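# Move pick-list bottles upright into the empty crate

## Task

Read the paper pick list lying on the table beside the empty crate, oriented so its black bar is at the top; each line gives a label color and a count. Place exactly that many bottles of each listed color, standing upright, in the empty crate, and leave every other bottle upright in its original crate. Neither crate may end up tilted or shifted. Nothing may rely on the robot to stay in place at the end, and anything the robot is touching at the end must not drop by more than about a fingernail's width once released. Nothing may be knocked or placed off the table.

## Robot and tools

Robot: one FANUC CRX six-joint arm with a Robotiq 2F-85 parallel gripper. Columns J1 to J6 are waist, shoulder, elbow, forearm roll, wrist pitch and wrist roll. A flat block on the wrist sticks out about 9 cm toward the gripper's +x side and rotates with the hand. A wrist camera rides on the hand.

Frames: the scene frame has its origin on the table top under the arm's base. +z is up, and +y is to the left when facing along +x. The base may sit slightly tilted. The gripper's fingers point along its own +z and close along its own y. end_effector_position is the point midway between the pads when closed. Closed fingertips reach about 19 mm past it, open ones about 6 mm. Closing pushes the fingertips about 13 mm farther out from the wrist, so keep that clearance above surfaces. The reported hand position can be off, more so at long reach.

execute_actions: the argument actions holds zero or one item.
- An empty list ([]) only reports the current state.
- A move is {"rows": [[...]], "steps": n}, with n from 1 to 15 (default 15). Each step lasts 1/30 s. Each row is used for one step; if there are fewer rows than steps, the last row repeats.
- A wait is {"steps": n} with no rows, n up to 300. It returns n steps after the previous result, and your reply time counts toward it.
- Optional pictures (true/false) chooses whether camera images come back; by default they do.

Each row is a single list of 9 numbers for the one arm, in this order: J1, J2, J3, J4, J5, J6, gripper position, gripper force_limit, gripper speed. The six joint numbers are absolute target angles in radians in each joint's own frame, the same values the Joint positions line shows; they are not offsets. Ranges: waist -3.491 to 3.491, shoulder -3.140 to 3.140, elbow -1.187 to 4.328, forearm roll -3.316 to 3.316, wrist pitch -3.140 to 3.140, wrist roll -3.927 to 3.927. A call is rejected (nothing sent) if a target exceeds an end by more than 0.010 rad and is beyond the joint's current angle. A target past the real end is clipped there, and the result may say "joint sent to its limit".

The last three numbers are absolute settings scaled to [-1, 1]. position: +1 fully open (85 mm), pads touch near -0.8, -1 closes until blocked. force_limit: per-pad squeeze, roughly 20 N at -1, 128 N at 0, 235 N at +1 on a 40 mm object. speed: roughly 20 mm/s at -1, 85 at 0, 150 at +1; faster closing adds a little grip force. New force_limit or speed values apply only when position changes by at least 0.01. To grip, send -1 and hold it, then confirm object_status is 2. To grip more gently, open first.

Motion limits: targets move at most 2.62 rad/s for waist and shoulder, 3.14 for elbow, 3.93 for the wrist joints, with 0.5 s to reach full speed; joints are coordinated to arrive together. Each step the sent target stays within 0.805 rad (waist, shoulder), 0.966 (elbow) or 1.21 (wrist joints) of the measured angle, and all targets are pulled back if they would put the gripper more than 70 mm from where it is. So big moves need several calls. Between calls the arm keeps heading for the last row until it nearly stops or a step is HELD.

Result lines: end_effector_position (metres) and end_effector_quat_wxyz in the scene frame; Joint positions (rad) and Joint velocities (rad/s) in column order; object_status (0 moving, 1 blocked while opening, 2 blocked while closing, i.e. holding, 3 reached the target or fully closed); position_measured in counts (3 open, about 78 = 60 mm, 130 = 40 mm, 180 = 20 mm, 230 pads touching). "joint command not followed" means the clearance check altered targets. HELD marks steps where your row was not fully sent. MOTOR HOT warns of heat; OVER-TEMPERATURE FAULT means brakes are on until cooled.

Faults: contact torque at a joint's load limit (148 N m for J1 to J3, 37.2 N m for J4 to J6, held weight included) or any outside force of 150 N stops the arm for 10 s and drops the rest of the call, with the arm yielding to the contact.

zoom_image: camera is cam_high, cam_low or cam_wrist; region is [x0, y0, x1, y1] in pixels of that camera's latest image (672x504, origin top-left), no larger than 504 by 504. Useful for reading the pick list's colors and counts.

read_manual: optional section "licences"; returns licence text only.

finished_scene: scene is the number of the current scene; it ends and grades that scene permanently and starts the next.

Things to avoid: dropping or tipping bottles, bumping or dragging either crate, pressing hard into crate or table, knocking anything off the table, leaving the gripper still holding or propping a bottle, and holding loads longer than needed. Occasional tugs on held items or shoves on loose ones can occur, so check grips and positions in the images before moving on.

Each tool is called after "Request:" by a JSON object that holds its "name" and its "arguments".

## Session

Request:
{"name": "execute_actions", "arguments": {"actions": []}}

Scene clock: 0.00 s of 10800.00 s.
end_effector_position=(+0.5288, +0.0748, +0.3231) position_measured=3 object_status=3 end_effector_quat_wxyz=(-0.072, +0.895, +0.306, +0.317)
Joint positions: [ 1.086  0.218 -0.633  0.993 -0.922  2.436]
Joint velocities: [ 0. -0. -0.  0.  0.  0.]
camera_calibration (this result's frames):
cam_wrist: T_world_to_cam=[[0.666573, -0.731652, 0.142708, -0.355303], [-0.662446, -0.66919, -0.336674, 0.530761], [0.341827, 0.129882, -0.930744, 0.251983], [0, 0, 0, 1]] pos_world=[0.502301, 0.0624942, 0.46393]

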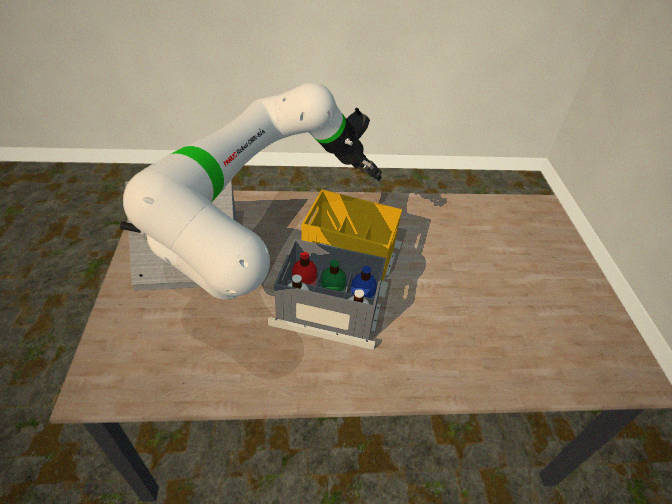

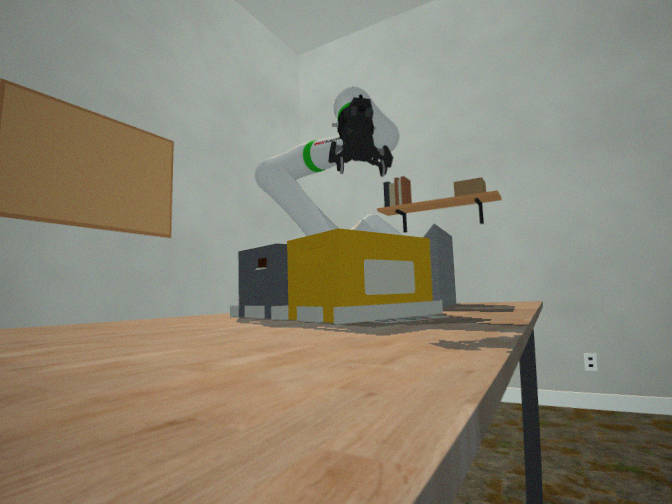

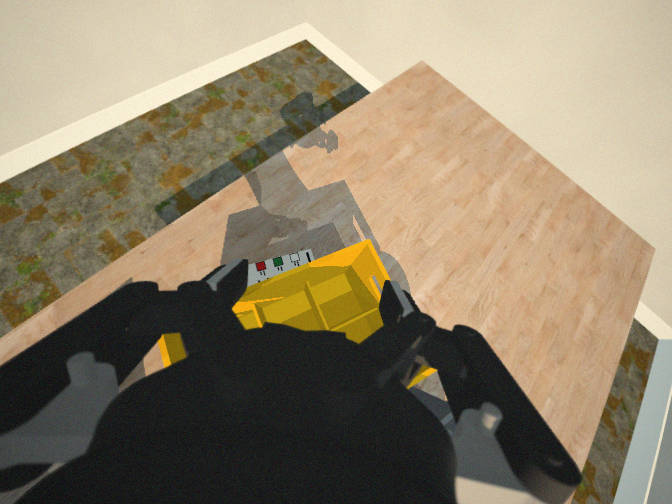

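Request:
{"name": "zoom_image", "arguments": {"camera": "cam_wrist", "region": [220, 225, 340, 315]}}

Request:
{"name": "zoom_image", "arguments": {"camera": "cam_high", "region": [250, 170, 430, 360]}}

Request:
{"name": "zoom_image", "arguments": {"camera": "cam_low", "region": [320, 290, 480, 340]}}

Region (220, 225, 340, 315) of cam_wrist's 672x504 image, scaled by 4.200, with more detail than that image has; it fills the top 378 rows of this view, and the rest is white.

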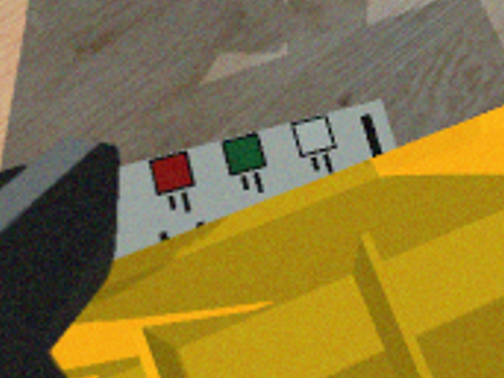

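Region (250, 170, 430, 360) of cam_high's 672x504 image, scaled by 2.653, with more detail than that image has; it fills the left 477 columns of this view, and the rest is white.

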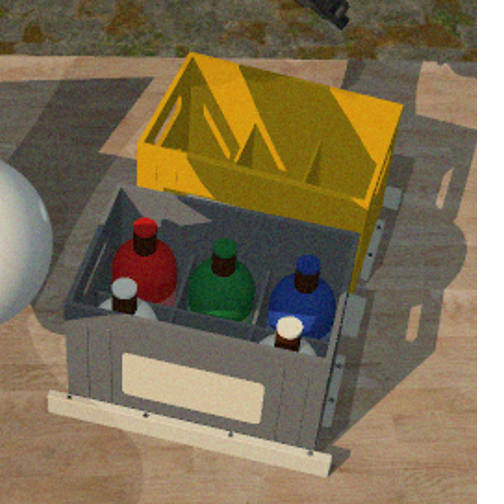

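Region (320, 290, 480, 340) of cam_low's 672x504 image, scaled by 3.150, with more detail than that image has; it fills the top 158 rows of this view, and the rest is white.

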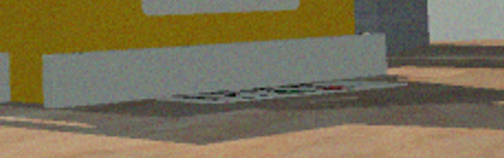

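Request:
{"name": "zoom_image", "arguments": {"camera": "cam_low", "region": [365, 308, 455, 328]}}

Request:
{"name": "zoom_image", "arguments": {"camera": "cam_wrist", "region": [140, 220, 460, 420]}}

Region (365, 308, 455, 328) of cam_low's 672x504 image, scaled by 5.600, with more detail than that image has.

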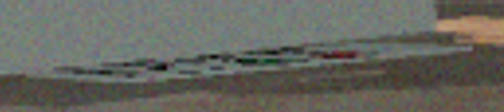

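Region (140, 220, 460, 420) of cam_wrist's 672x504 image, scaled by 1.575, with more detail than that image has; it fills the top 315 rows of this view, and the rest is white.

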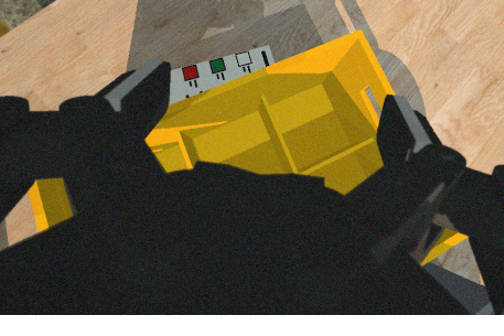

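Request:
{"name": "zoom_image", "arguments": {"camera": "cam_high", "region": [265, 230, 395, 320]}}

Request:
{"name": "zoom_image", "arguments": {"camera": "cam_high", "region": [290, 150, 420, 260]}}

Region (265, 230, 395, 320) of cam_high's 672x504 image, scaled by 3.877, with more detail than that image has; it fills the top 349 rows of this view, and the rest is white.

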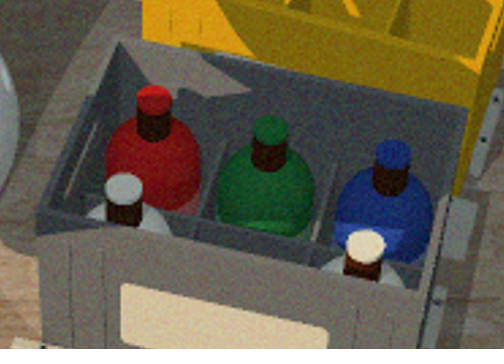

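Region (290, 150, 420, 260) of cam_high's 672x504 image, scaled by 3.877, with more detail than that image has; it fills the top 426 rows of this view, and the rest is white.

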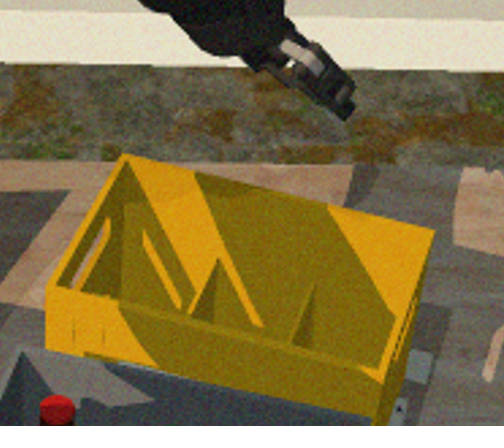

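Request:
{"name": "execute_actions", "arguments": {"actions": [{"rows": [[1.0866,0.2160,-0.6327,0.9875,-0.9298,2.4370,0.13,0,0],[1.0879,0.2121,-0.6321,0.9764,-0.9453,2.4390,0.13,0,0],[1.0897,0.2062,-0.6312,0.9597,-0.9686,2.4421,0.13,0,0],[1.0922,0.1983,-0.6300,0.9375,-0.9997,2.4461,0.13,0,0],[1.0952,0.1892,-0.6286,0.9116,-1.0359,2.4508,0.13,0,0],[1.0981,0.1800,-0.6273,0.8857,-1.0721,2.4556,0.13,0,0],[1.1010,0.1708,-0.6259,0.8598,-1.1083,2.4603,0.13,0,0],[1.1039,0.1616,-0.6245,0.8339,-1.1446,2.4650,0.13,0,0],[1.1068,0.1524,-0.6231,0.8080,-1.1808,2.4697,0.13,0,0],[1.1097,0.1433,-0.6217,0.7821,-1.2170,2.4745,0.13,0,0],[1.1126,0.1341,-0.6203,0.7562,-1.2533,2.4792,0.13,0,0],[1.1155,0.1249,-0.6190,0.7303,-1.2896,2.4839,0.13,0,0],[1.1184,0.1157,-0.6176,0.7044,-1.3258,2.4886,0.13,0,0],[1.1214,0.1065,-0.6162,0.6785,-1.3620,2.4934,0.13,0,0],[1.1243,0.0974,-0.6148,0.6526,-1.3983,2.4981,0.13,0,0]], "steps": 15}], "pictures": true}}

Request:
{"name": "execute_actions", "arguments": {"actions": [{"rows": [[1.1272,0.0882,-0.6134,0.6267,-1.4345,2.5028,0.13,0,0],[1.1301,0.0790,-0.6120,0.6008,-1.4707,2.5075,0.13,0,0],[1.1330,0.0698,-0.6106,0.5749,-1.5070,2.5123,0.13,0,0],[1.1359,0.0607,-0.6093,0.5490,-1.5432,2.5170,0.13,0,0],[1.1384,0.0528,-0.6081,0.5267,-1.5743,2.5210,0.13,0,0],[1.1405,0.0462,-0.6071,0.5083,-1.6001,2.5244,0.13,0,0],[1.1420,0.0416,-0.6064,0.4953,-1.6183,2.5268,0.13,0,0],[1.1428,0.0390,-0.6060,0.4879,-1.6286,2.5281,0.13,0,0],[1.1432,0.0377,-0.6058,0.4842,-1.6338,2.5288,0.13,0,0]], "steps": 9}], "pictures": false}}

Scene clock: 120.50 s of 10800.00 s.
end_effector_position=(+0.4561, -0.0255, +0.2742) position_measured=96 object_status=0 end_effector_quat_wxyz=(-0.027, +0.951, +0.255, +0.170)
Joint positions: [ 1.114  0.129 -0.62   0.741 -1.275  2.482]
Joint velocities: [ 0.084 -0.263  0.04  -0.737 -1.031  0.135]
Steps of this call (steps 1 to 90: nothing new was sent; then 117.00 s passed at rest; steps 91 to 105: all 15 steps of this action). Readings (joint positions | what the end effector reports):
91: [1.086 0.218 -0.633 0.993 -0.922 2.436] | position_measured=3 object_status=0
92: [1.086 0.217 -0.633 0.990 -0.926 2.436] | position_measured=4 object_status=0
94: [1.088 0.212 -0.632 0.974 -0.948 2.439] | position_measured=15 object_status=0
98: [1.096 0.188 -0.628 0.907 -1.042 2.452] | position_measured=43 object_status=0
105: the state above
camera_calibration (this result's frames):
cam_wrist: T_world_to_cam=[[0.593761, -0.800685, 0.0796971, -0.324471], [-0.801021, -0.597568, -0.0357406, 0.38157], [0.0762414, -0.0426177, -0.996178, 0.379037], [0, 0, 0, 1]] pos_world=[0.469405, -0.0156311, 0.417086]

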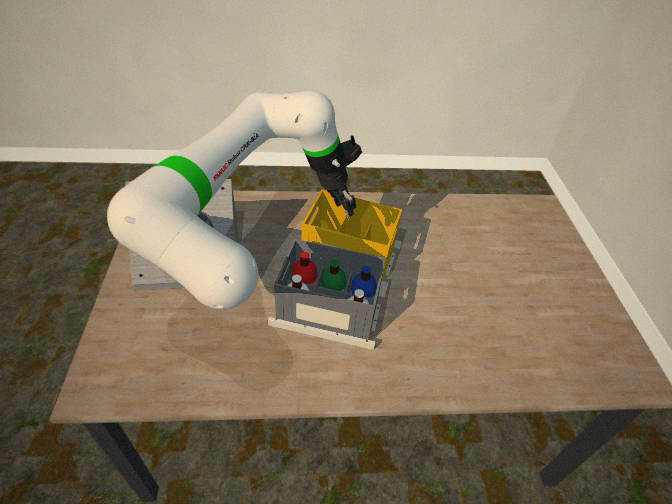

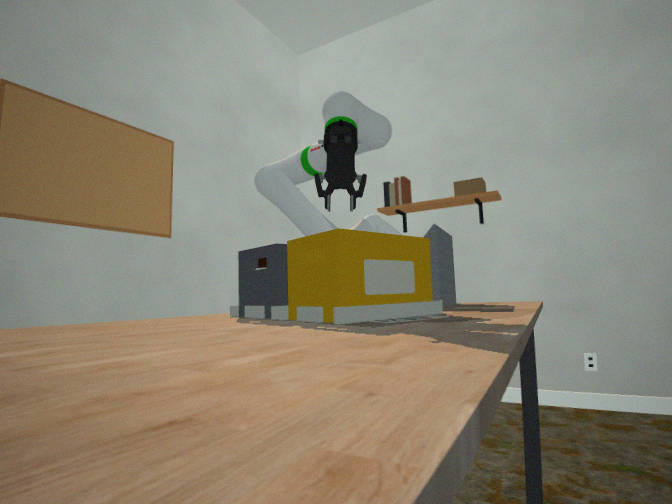

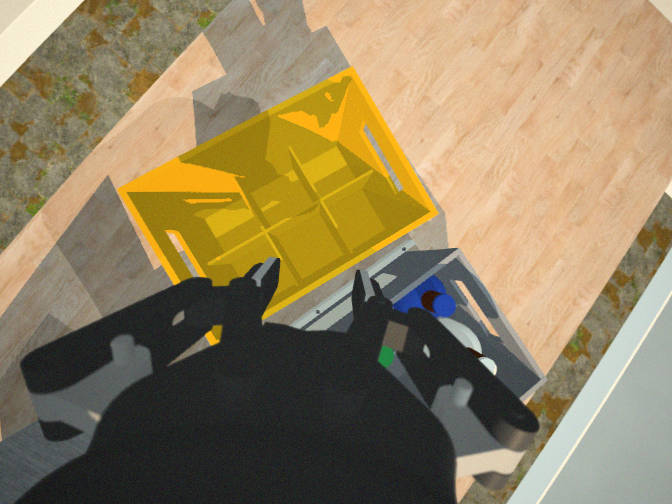

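Scene clock: 120.80 s of 10800.00 s.
end_effector_position=(+0.3623, -0.0945, +0.2512) position_measured=113 object_status=0 end_effector_quat_wxyz=(-0.003, +0.969, +0.246, +0.025)
Joint positions: [ 1.139  0.051 -0.608  0.521 -1.582  2.522]
Joint velocities: [ 0.061 -0.193  0.029 -0.54  -0.757  0.098]
Steps of this call (steps 1 to 9: all 9 steps of this action). Readings (joint positions | what the end effector reports):
1: [1.117 0.120 -0.618 0.716 -1.310 2.487] | position_measured=103 object_status=0
2: [1.120 0.111 -0.617 0.690 -1.345 2.491] | position_measured=108 object_status=0
4: [1.126 0.093 -0.614 0.639 -1.417 2.500] | position_measured=111 object_status=0
8: [1.137 0.058 -0.609 0.541 -1.554 2.518] | position_measured=113 object_status=0
9: the state above

Request:
{"name": "zoom_image", "arguments": {"camera": "cam_wrist", "region": [105, 55, 285, 275]}}

Request:
{"name": "zoom_image", "arguments": {"camera": "cam_wrist", "region": [265, 55, 475, 275]}}

Request:
{"name": "execute_actions", "arguments": {"actions": []}}

Region (105, 55, 285, 275) of cam_wrist's 672x504 image, scaled by 2.291, with more detail than that image has; it fills the left 412 columns of this view, and the rest is white.

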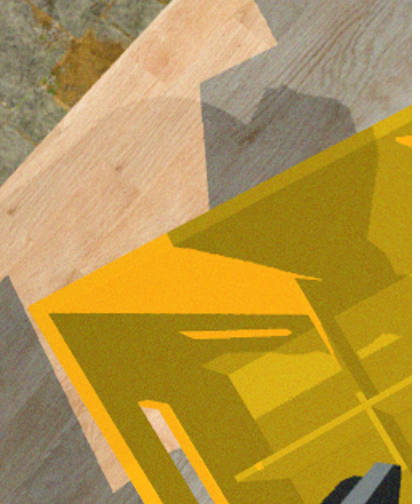

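Region (265, 55, 475, 275) of cam_wrist's 672x504 image, scaled by 2.291, with more detail than that image has; it fills the left 481 columns of this view, and the rest is white.

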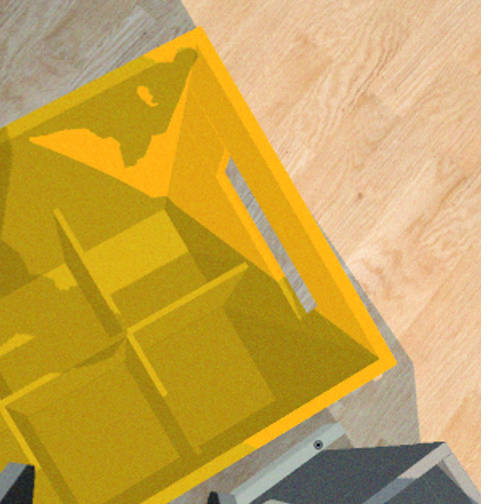

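Scene clock: 124.07 s of 10800.00 s.
end_effector_position=(+0.3451, -0.1049, +0.2498) position_measured=113 object_status=3 end_effector_quat_wxyz=(+0.000, +0.969, +0.247, -0.001)
Joint positions: [ 1.143  0.038 -0.606  0.484 -1.634  2.529]
Joint velocities: [ 0.     0.     0.    -0.    -0.001  0.   ]
Steps of this call (steps 1 to 30: the robot went on to your last target; steps 31 to 90: nothing new was sent; then 0.27 s passed at rest). Readings (joint positions | what the end effector reports):
1: [1.141 0.045 -0.607 0.505 -1.605 2.525] | position_measured=113 object_status=0
2: [1.142 0.041 -0.606 0.493 -1.621 2.527] | position_measured=113 object_status=0
4: [1.143 0.038 -0.606 0.485 -1.633 2.529] | position_measured=113 object_status=3
8: [1.143 0.038 -0.606 0.484 -1.634 2.529] | position_measured=113 object_status=3
90: the state above
The arm was judged still, so your last target was given up. Only a new action makes it travel on or press farther. Fingers that are still opening or closing keep moving.
camera_calibration (this result's frames):
cam_wrist: T_world_to_cam=[[0.587678, -0.809095, 0.000563694, -0.299213], [-0.77235, -0.560781, 0.298329, 0.154847], [-0.24106, -0.175757, -0.954463, 0.444875], [0, 0, 0, 1]] pos_world=[0.402678, -0.0770666, 0.37859]

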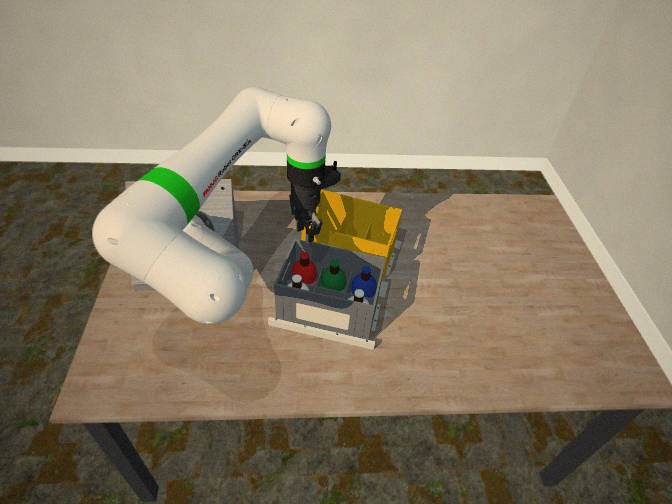

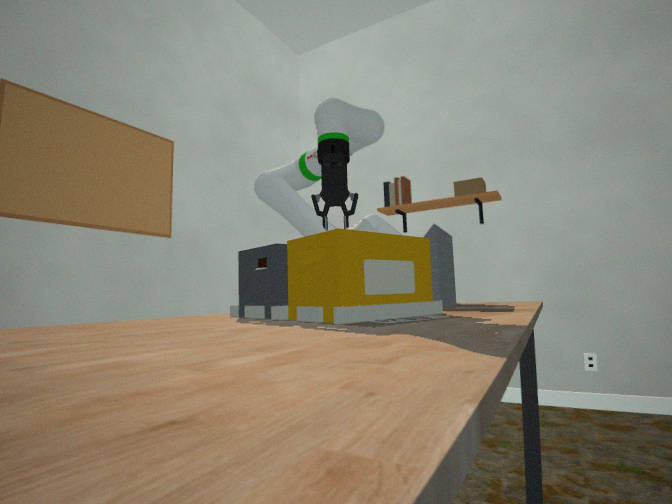

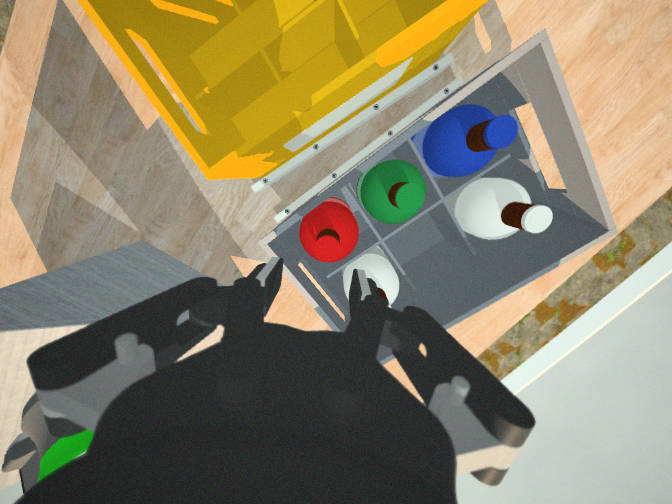

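Request:
{"name": "zoom_image", "arguments": {"camera": "cam_wrist", "region": [190, 240, 430, 440]}}

Request:
{"name": "zoom_image", "arguments": {"camera": "cam_wrist", "region": [250, 150, 450, 310]}}

Region (190, 240, 430, 440) of cam_wrist's 672x504 image, scaled by 2.100, with more detail than that image has.

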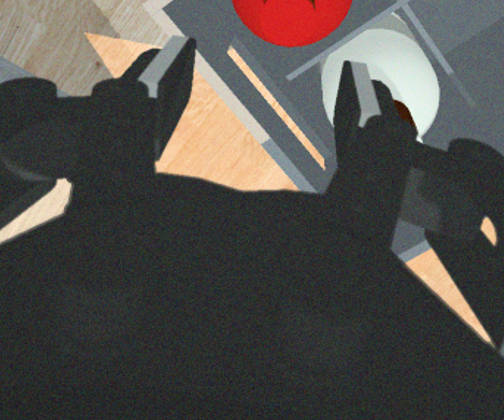

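Region (250, 150, 450, 310) of cam_wrist's 672x504 image, scaled by 2.520, with more detail than that image has; it fills the top 403 rows of this view, and the rest is white.

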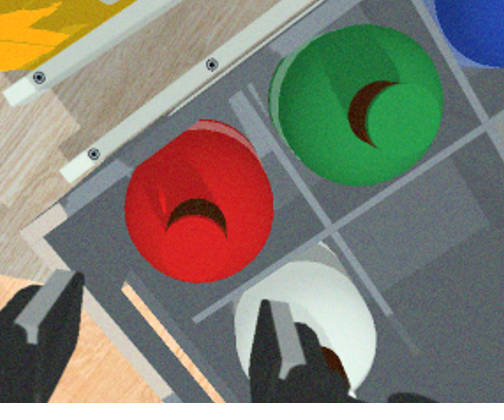

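Request:
{"name": "zoom_image", "arguments": {"camera": "cam_wrist", "region": [410, 90, 580, 250]}}

Request:
{"name": "zoom_image", "arguments": {"camera": "cam_wrist", "region": [290, 150, 440, 270]}}

Request:
{"name": "zoom_image", "arguments": {"camera": "cam_low", "region": [225, 180, 385, 330]}}

Region (410, 90, 580, 250) of cam_wrist's 672x504 image, scaled by 2.965, with more detail than that image has; it fills the top 474 rows of this view, and the rest is white.

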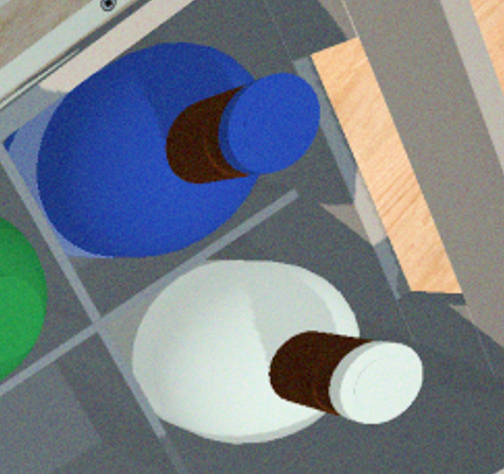

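Region (290, 150, 440, 270) of cam_wrist's 672x504 image, scaled by 3.360, with more detail than that image has; it fills the top 403 rows of this view, and the rest is white.

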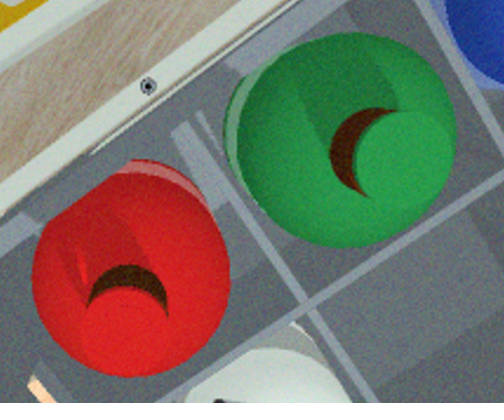

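Region (225, 180, 385, 330) of cam_low's 672x504 image, scaled by 3.150, with more detail than that image has; it fills the top 472 rows of this view, and the rest is white.

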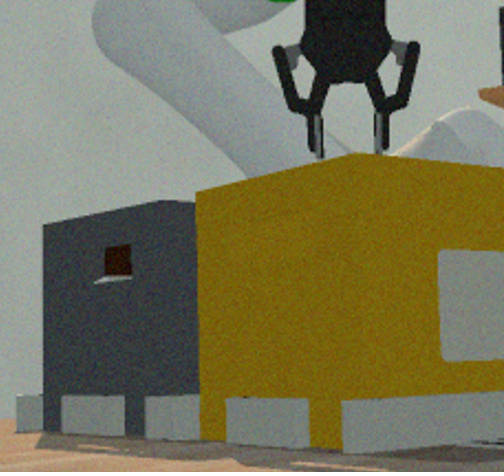

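Request:
{"name": "zoom_image", "arguments": {"camera": "cam_wrist", "region": [160, 100, 330, 260]}}

Request:
{"name": "zoom_image", "arguments": {"camera": "cam_wrist", "region": [330, 0, 570, 130]}}

Request:
{"name": "zoom_image", "arguments": {"camera": "cam_wrist", "region": [430, 170, 640, 340]}}

Request:
{"name": "zoom_image", "arguments": {"camera": "cam_wrist", "region": [60, 0, 360, 190]}}

Region (160, 100, 330, 260) of cam_wrist's 672x504 image, scaled by 2.965, with more detail than that image has; it fills the top 474 rows of this view, and the rest is white.

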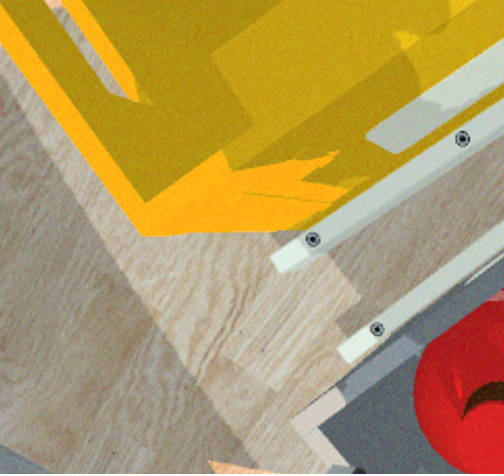

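Region (330, 0, 570, 130) of cam_wrist's 672x504 image, scaled by 2.100, with more detail than that image has; it fills the top 273 rows of this view, and the rest is white.

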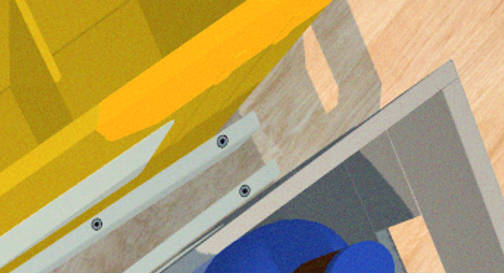

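Region (430, 170, 640, 340) of cam_wrist's 672x504 image, scaled by 2.400, with more detail than that image has; it fills the top 408 rows of this view, and the rest is white.

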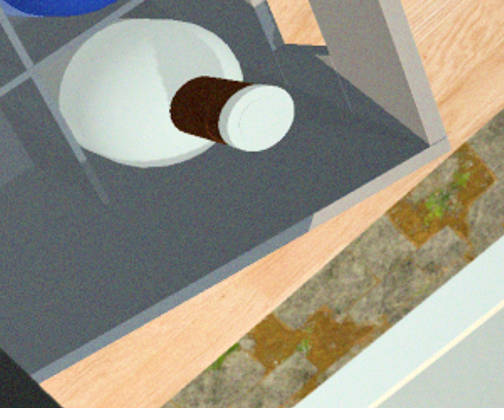

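Region (60, 0, 360, 190) of cam_wrist's 672x504 image, scaled by 1.680, with more detail than that image has; it fills the top 319 rows of this view, and the rest is white.

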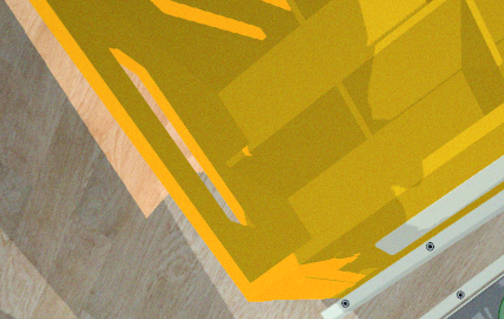

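Request:
{"name": "zoom_image", "arguments": {"camera": "cam_wrist", "region": [20, 270, 230, 450]}}

Request:
{"name": "zoom_image", "arguments": {"camera": "cam_wrist", "region": [370, 295, 580, 495]}}

Request:
{"name": "zoom_image", "arguments": {"camera": "cam_wrist", "region": [195, 155, 285, 200]}}

Region (20, 270, 230, 450) of cam_wrist's 672x504 image, scaled by 2.400, with more detail than that image has; it fills the top 432 rows of this view, and the rest is white.

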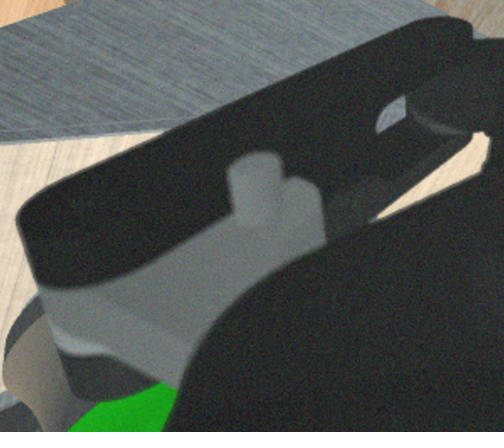

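Region (370, 295, 580, 495) of cam_wrist's 672x504 image, scaled by 2.400, with more detail than that image has; it fills the top 480 rows of this view, and the rest is white.

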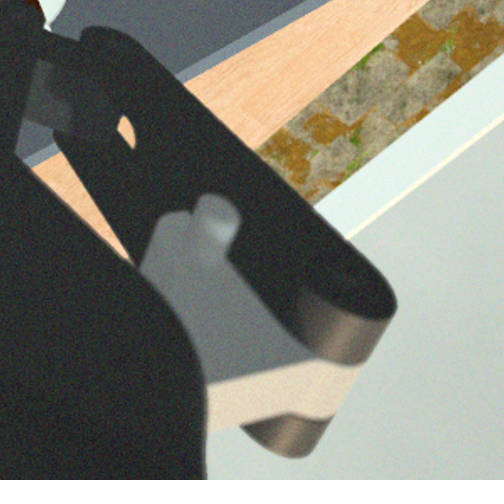

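Region (195, 155, 285, 200) of cam_wrist's 672x504 image, scaled by 5.600, with more detail than that image has.

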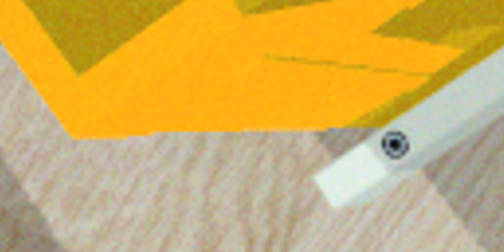

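Request:
{"name": "zoom_image", "arguments": {"camera": "cam_wrist", "region": [490, 190, 560, 245]}}

Request:
{"name": "zoom_image", "arguments": {"camera": "cam_high", "region": [280, 245, 350, 300]}}

Request:
{"name": "zoom_image", "arguments": {"camera": "cam_wrist", "region": [295, 190, 365, 270]}}

Region (490, 190, 560, 245) of cam_wrist's 672x504 image, scaled by 7.200, with more detail than that image has; it fills the top 396 rows of this view, and the rest is white.

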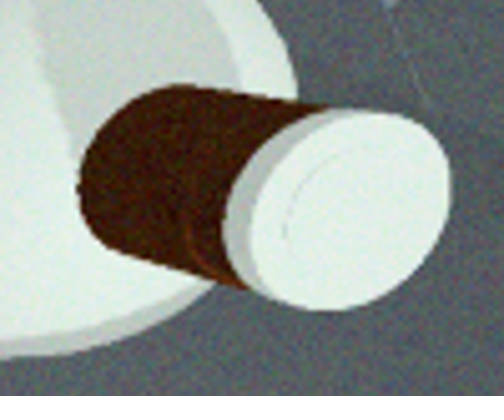

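Region (280, 245, 350, 300) of cam_high's 672x504 image, scaled by 7.200, with more detail than that image has; it fills the top 396 rows of this view, and the rest is white.

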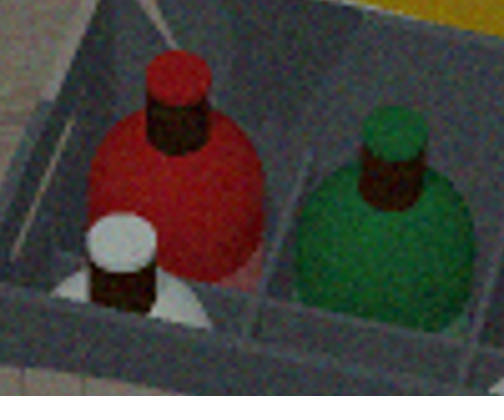

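Region (295, 190, 365, 270) of cam_wrist's 672x504 image, scaled by 6.300, with more detail than that image has; it fills the left 441 columns of this view, and the rest is white.

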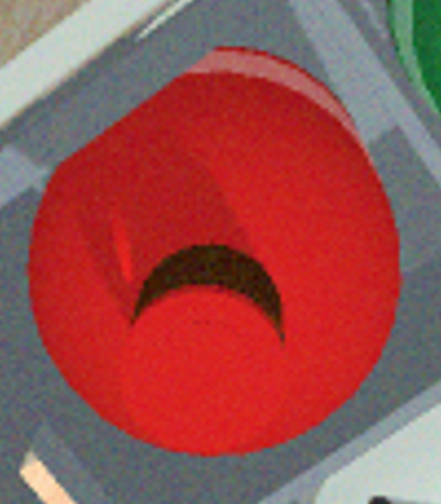

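Request:
{"name": "execute_actions", "arguments": {"actions": []}}

Scene clock: 244.07 s of 10800.00 s.
end_effector_position=(+0.3451, -0.1049, +0.2498) position_measured=113 object_status=3 end_effector_quat_wxyz=(+0.000, +0.969, +0.247, -0.001)
Joint positions: [ 1.143  0.038 -0.606  0.484 -1.634  2.529]
Joint velocities: [-0. -0.  0. -0.  0. -0.]
Steps of this call (steps 1 to 90: nothing new was sent; then 117.00 s passed at rest). Readings (joint positions | what the end effector reports):
1: [1.143 0.038 -0.606 0.484 -1.634 2.529] | position_measured=113 object_status=3
2: [1.143 0.038 -0.606 0.484 -1.634 2.529] | position_measured=113 object_status=3
4: [1.143 0.038 -0.606 0.484 -1.634 2.529] | position_measured=113 object_status=3
8: [1.143 0.038 -0.606 0.484 -1.634 2.529] | position_measured=113 object_status=3
90: the state above
camera_calibration (this result's frames):
cam_wrist: T_world_to_cam=[[0.587678, -0.809095, 0.000563666, -0.299213], [-0.77235, -0.560781, 0.298329, 0.154847], [-0.24106, -0.175757, -0.954463, 0.444875], [0, 0, 0, 1]] pos_world=[0.402678, -0.0770667, 0.37859]

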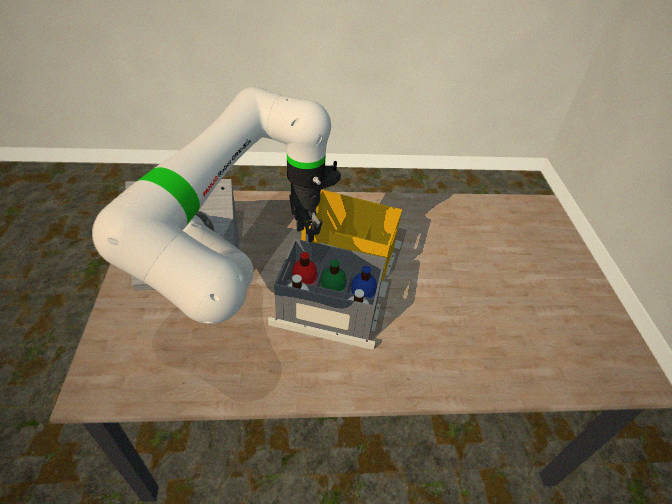

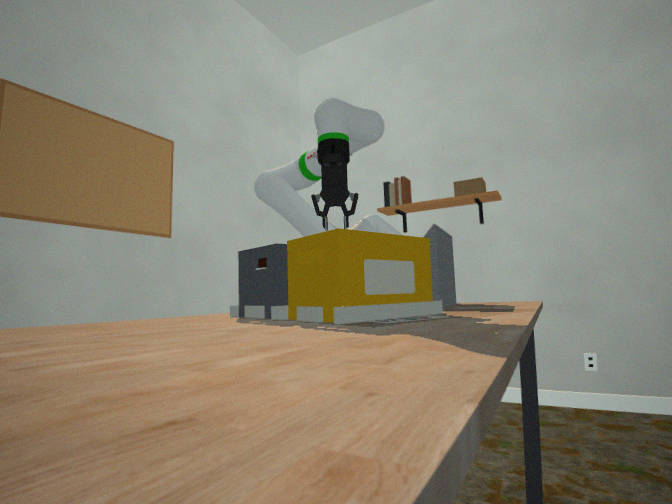

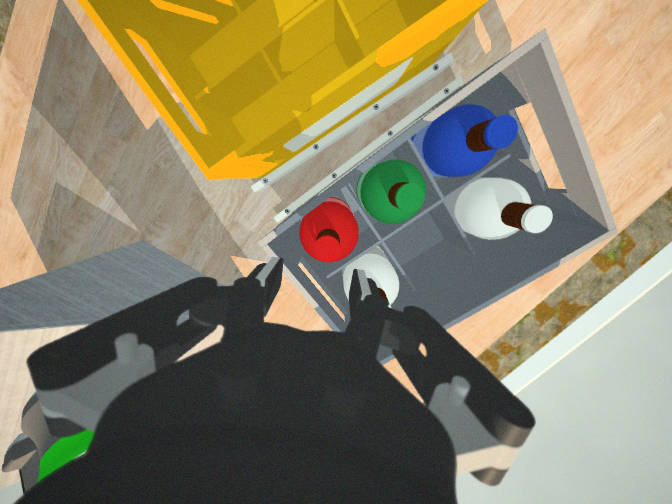

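Request:
{"name": "execute_actions", "arguments": {"actions": []}}

Scene clock: 276.30 s of 10800.00 s.
end_effector_position=(+0.3451, -0.1049, +0.2498) position_measured=113 object_status=3 end_effector_quat_wxyz=(+0.000, +0.969, +0.247, -0.001)
Joint positions: [ 1.143  0.038 -0.606  0.484 -1.634  2.529]
Joint velocities: [-0. -0.  0. -0.  0.  0.]
Steps of this call (steps 1 to 90: nothing new was sent; then 29.23 s passed at rest). Readings (joint positions | what the end effector reports):
1: [1.143 0.038 -0.606 0.484 -1.634 2.529] | position_measured=113 object_status=3
2: [1.143 0.038 -0.606 0.484 -1.634 2.529] | position_measured=113 object_status=3
4: [1.143 0.038 -0.606 0.484 -1.634 2.529] | position_measured=113 object_status=3
8: [1.143 0.038 -0.606 0.484 -1.634 2.529] | position_measured=113 object_status=3
90: the state above
camera_calibration (this result's frames):
cam_wrist: T_world_to_cam=[[0.587678, -0.809095, 0.000563724, -0.299213], [-0.77235, -0.560781, 0.298329, 0.154846], [-0.241061, -0.175757, -0.954463, 0.444875], [0, 0, 0, 1]] pos_world=[0.402678, -0.0770667, 0.37859]

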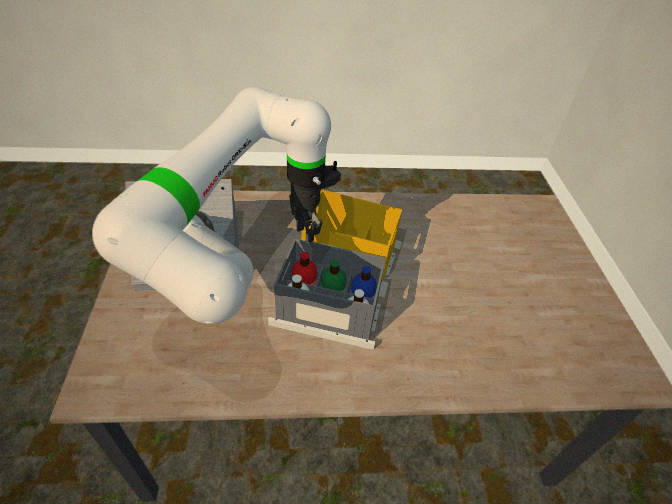

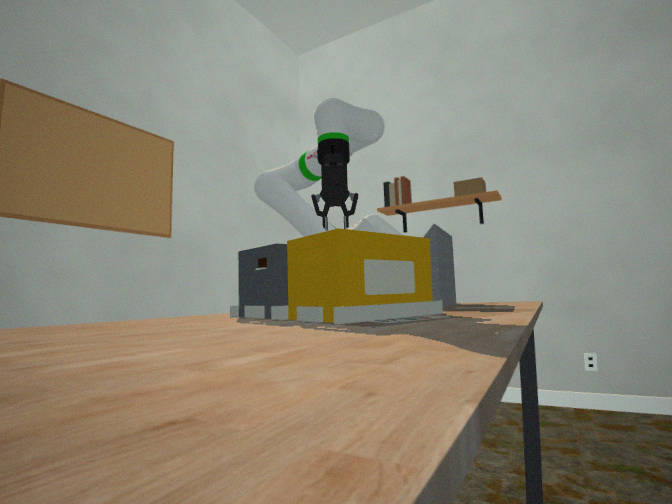

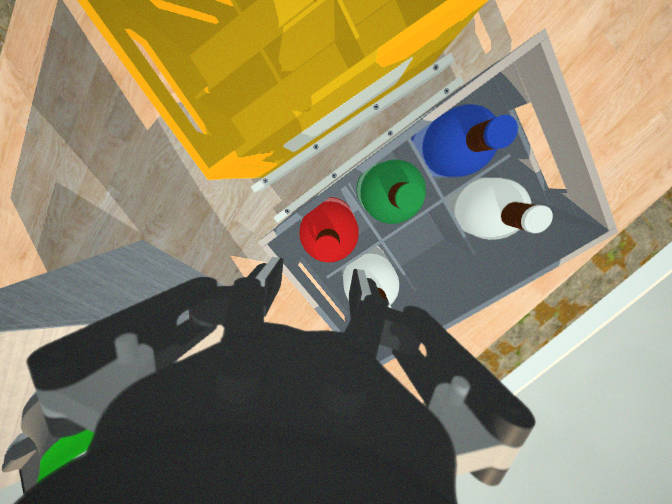

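Request:
{"name": "execute_actions", "arguments": {"actions": [{"rows": [[1.13812,0.03683,-0.61183,0.48737,-1.62736,2.52899,0.02,0,0],[1.12772,0.03519,-0.62375,0.49393,-1.61444,2.52936,0.02,0,0],[1.11190,0.03316,-0.64141,0.50404,-1.59486,2.52982,0.02,0,0],[1.09136,0.03161,-0.66485,0.51737,-1.56814,2.52999,0.02,0,0],[1.06974,0.03137,-0.69008,0.53170,-1.53842,2.52964,0.02,0,0],[1.04858,0.03258,-0.71508,0.54602,-1.50793,2.52878,0.02,0,0],[1.02937,0.03494,-0.73793,0.55929,-1.47915,2.52755,0.02,0,0],[1.01457,0.03726,-0.75472,0.56968,-1.45729,2.52651,0.02,0,0],[1.00282,0.03939,-0.76758,0.57802,-1.44014,2.52562,0.02,0,0],[0.99516,0.04091,-0.77575,0.58351,-1.42904,2.52502,0.02,0,0],[0.99087,0.04181,-0.78025,0.58659,-1.42285,2.52468,0.02,0,0],[0.98914,0.04218,-0.78205,0.58784,-1.42037,2.52454,0.02,0,0],[0.98914,0.04218,-0.78205,0.58784,-1.42037,2.52454,-1,0.5,0.5]], "steps": 14}]}}

Request:
{"name": "execute_actions", "arguments": {"actions": [{"rows": [[0.98914,0.04218,-0.78205,0.58784,-1.42037,2.52454,-1,0.5,0.5]], "steps": 5}]}}

Scene clock: 396.77 s of 10800.00 s.
end_effector_position=(+0.3484, -0.1105, +0.1590) position_measured=128 object_status=0 end_effector_quat_wxyz=(+0.000, +0.970, +0.242, -0.001)
Joint positions: [ 0.991  0.042 -0.78   0.586 -1.423  2.525]
Joint velocities: [-0.082  0.016 -0.087  0.059  0.121 -0.007]
Steps of this call (steps 1 to 90: nothing new was sent; then 117.00 s passed at rest; steps 91 to 104: all 14 steps of this action). Readings (joint positions | what the end effector reports):
91: [1.143 0.038 -0.606 0.484 -1.634 2.529] | position_measured=113 object_status=0
92: [1.141 0.037 -0.609 0.486 -1.630 2.529] | position_measured=114 object_status=0
94: [1.126 0.035 -0.626 0.495 -1.612 2.529] | position_measured=122 object_status=0
98: [1.066 0.033 -0.695 0.535 -1.531 2.530] | position_measured=126 object_status=0
104: the state above
camera_calibration (this result's frames):
cam_wrist: T_world_to_cam=[[0.578926, -0.81538, 0.00071607, -0.303373], [-0.778395, -0.552404, 0.298248, 0.184398], [-0.24279, -0.173221, -0.954488, 0.359009], [0, 0, 0, 1]] pos_world=[0.406329, -0.0833148, 0.28789]

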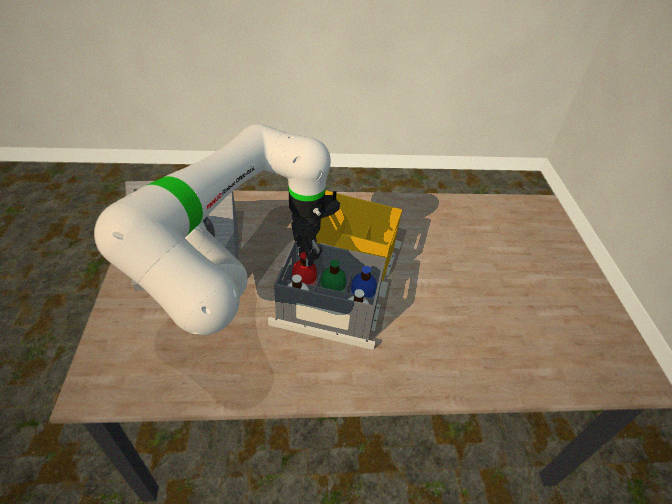

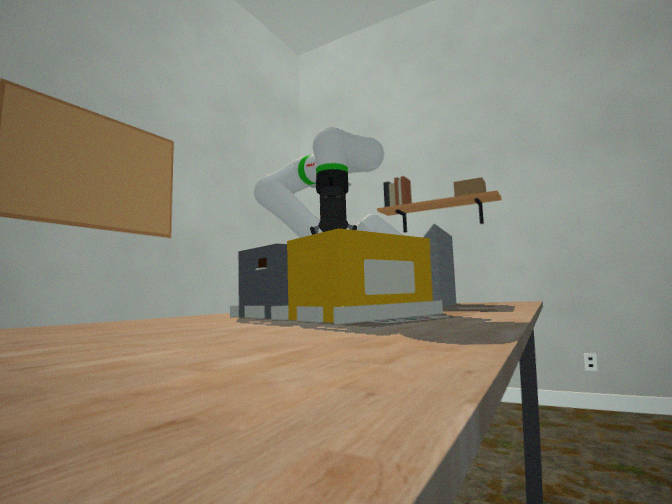

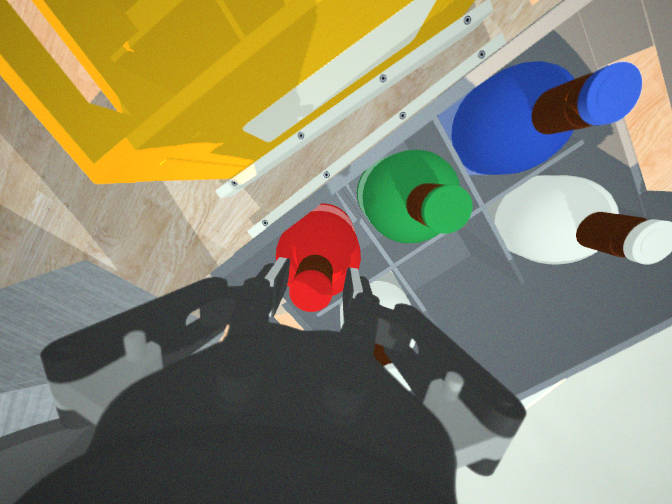

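Scene clock: 396.93 s of 10800.00 s.
end_effector_position=(+0.3485, -0.1105, +0.1580) position_measured=171 object_status=0 end_effector_quat_wxyz=(+0.000, +0.970, +0.242, -0.000)
Joint positions: [ 0.989  0.042 -0.782  0.588 -1.42   2.525]
Joint velocities: [ 0.    -0.     0.     0.002  0.001 -0.   ]
Steps of this call (steps 1 to 5: all 5 steps of this action). Readings (joint positions | what the end effector reports):
1: [0.990 0.042 -0.781 0.587 -1.421 2.525] | position_measured=134 object_status=0
2: [0.989 0.042 -0.782 0.588 -1.421 2.525] | position_measured=143 object_status=0
4: [0.989 0.042 -0.782 0.588 -1.420 2.525] | position_measured=162 object_status=0
5: the state above
camera_calibration (this result's frames):
cam_wrist: T_world_to_cam=[[0.579116, -0.815245, 0.00101274, -0.303504], [-0.778389, -0.552565, 0.297965, 0.184776], [-0.242355, -0.173345, -0.954576, 0.357897], [0, 0, 0, 1]] pos_world=[0.40633, -0.0832894, 0.286891]

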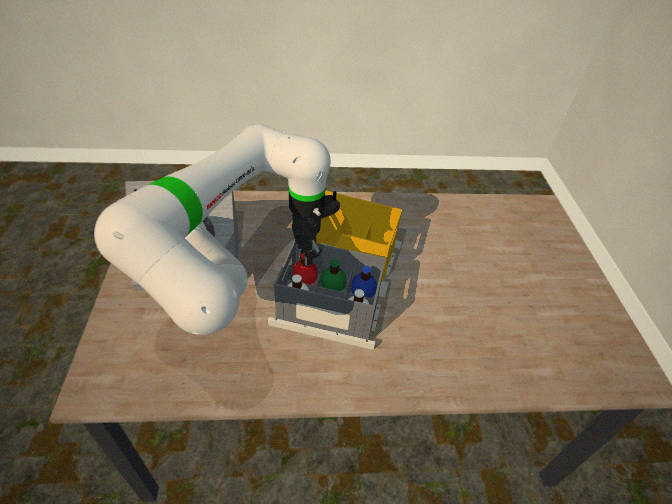

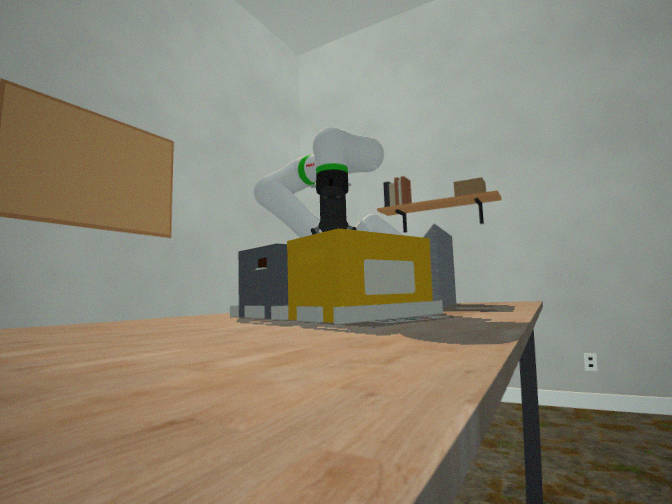

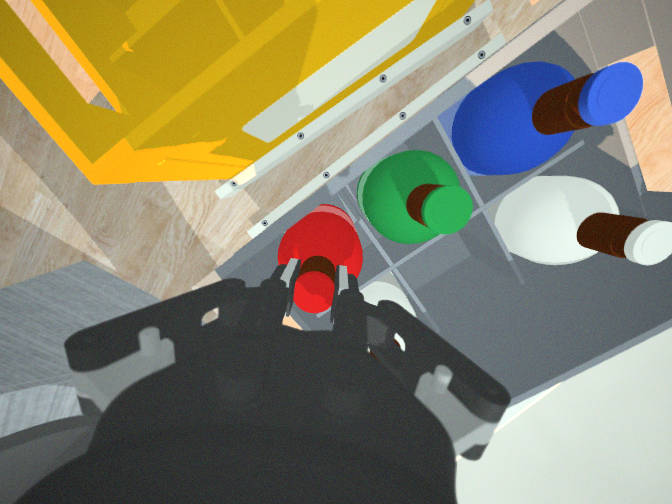

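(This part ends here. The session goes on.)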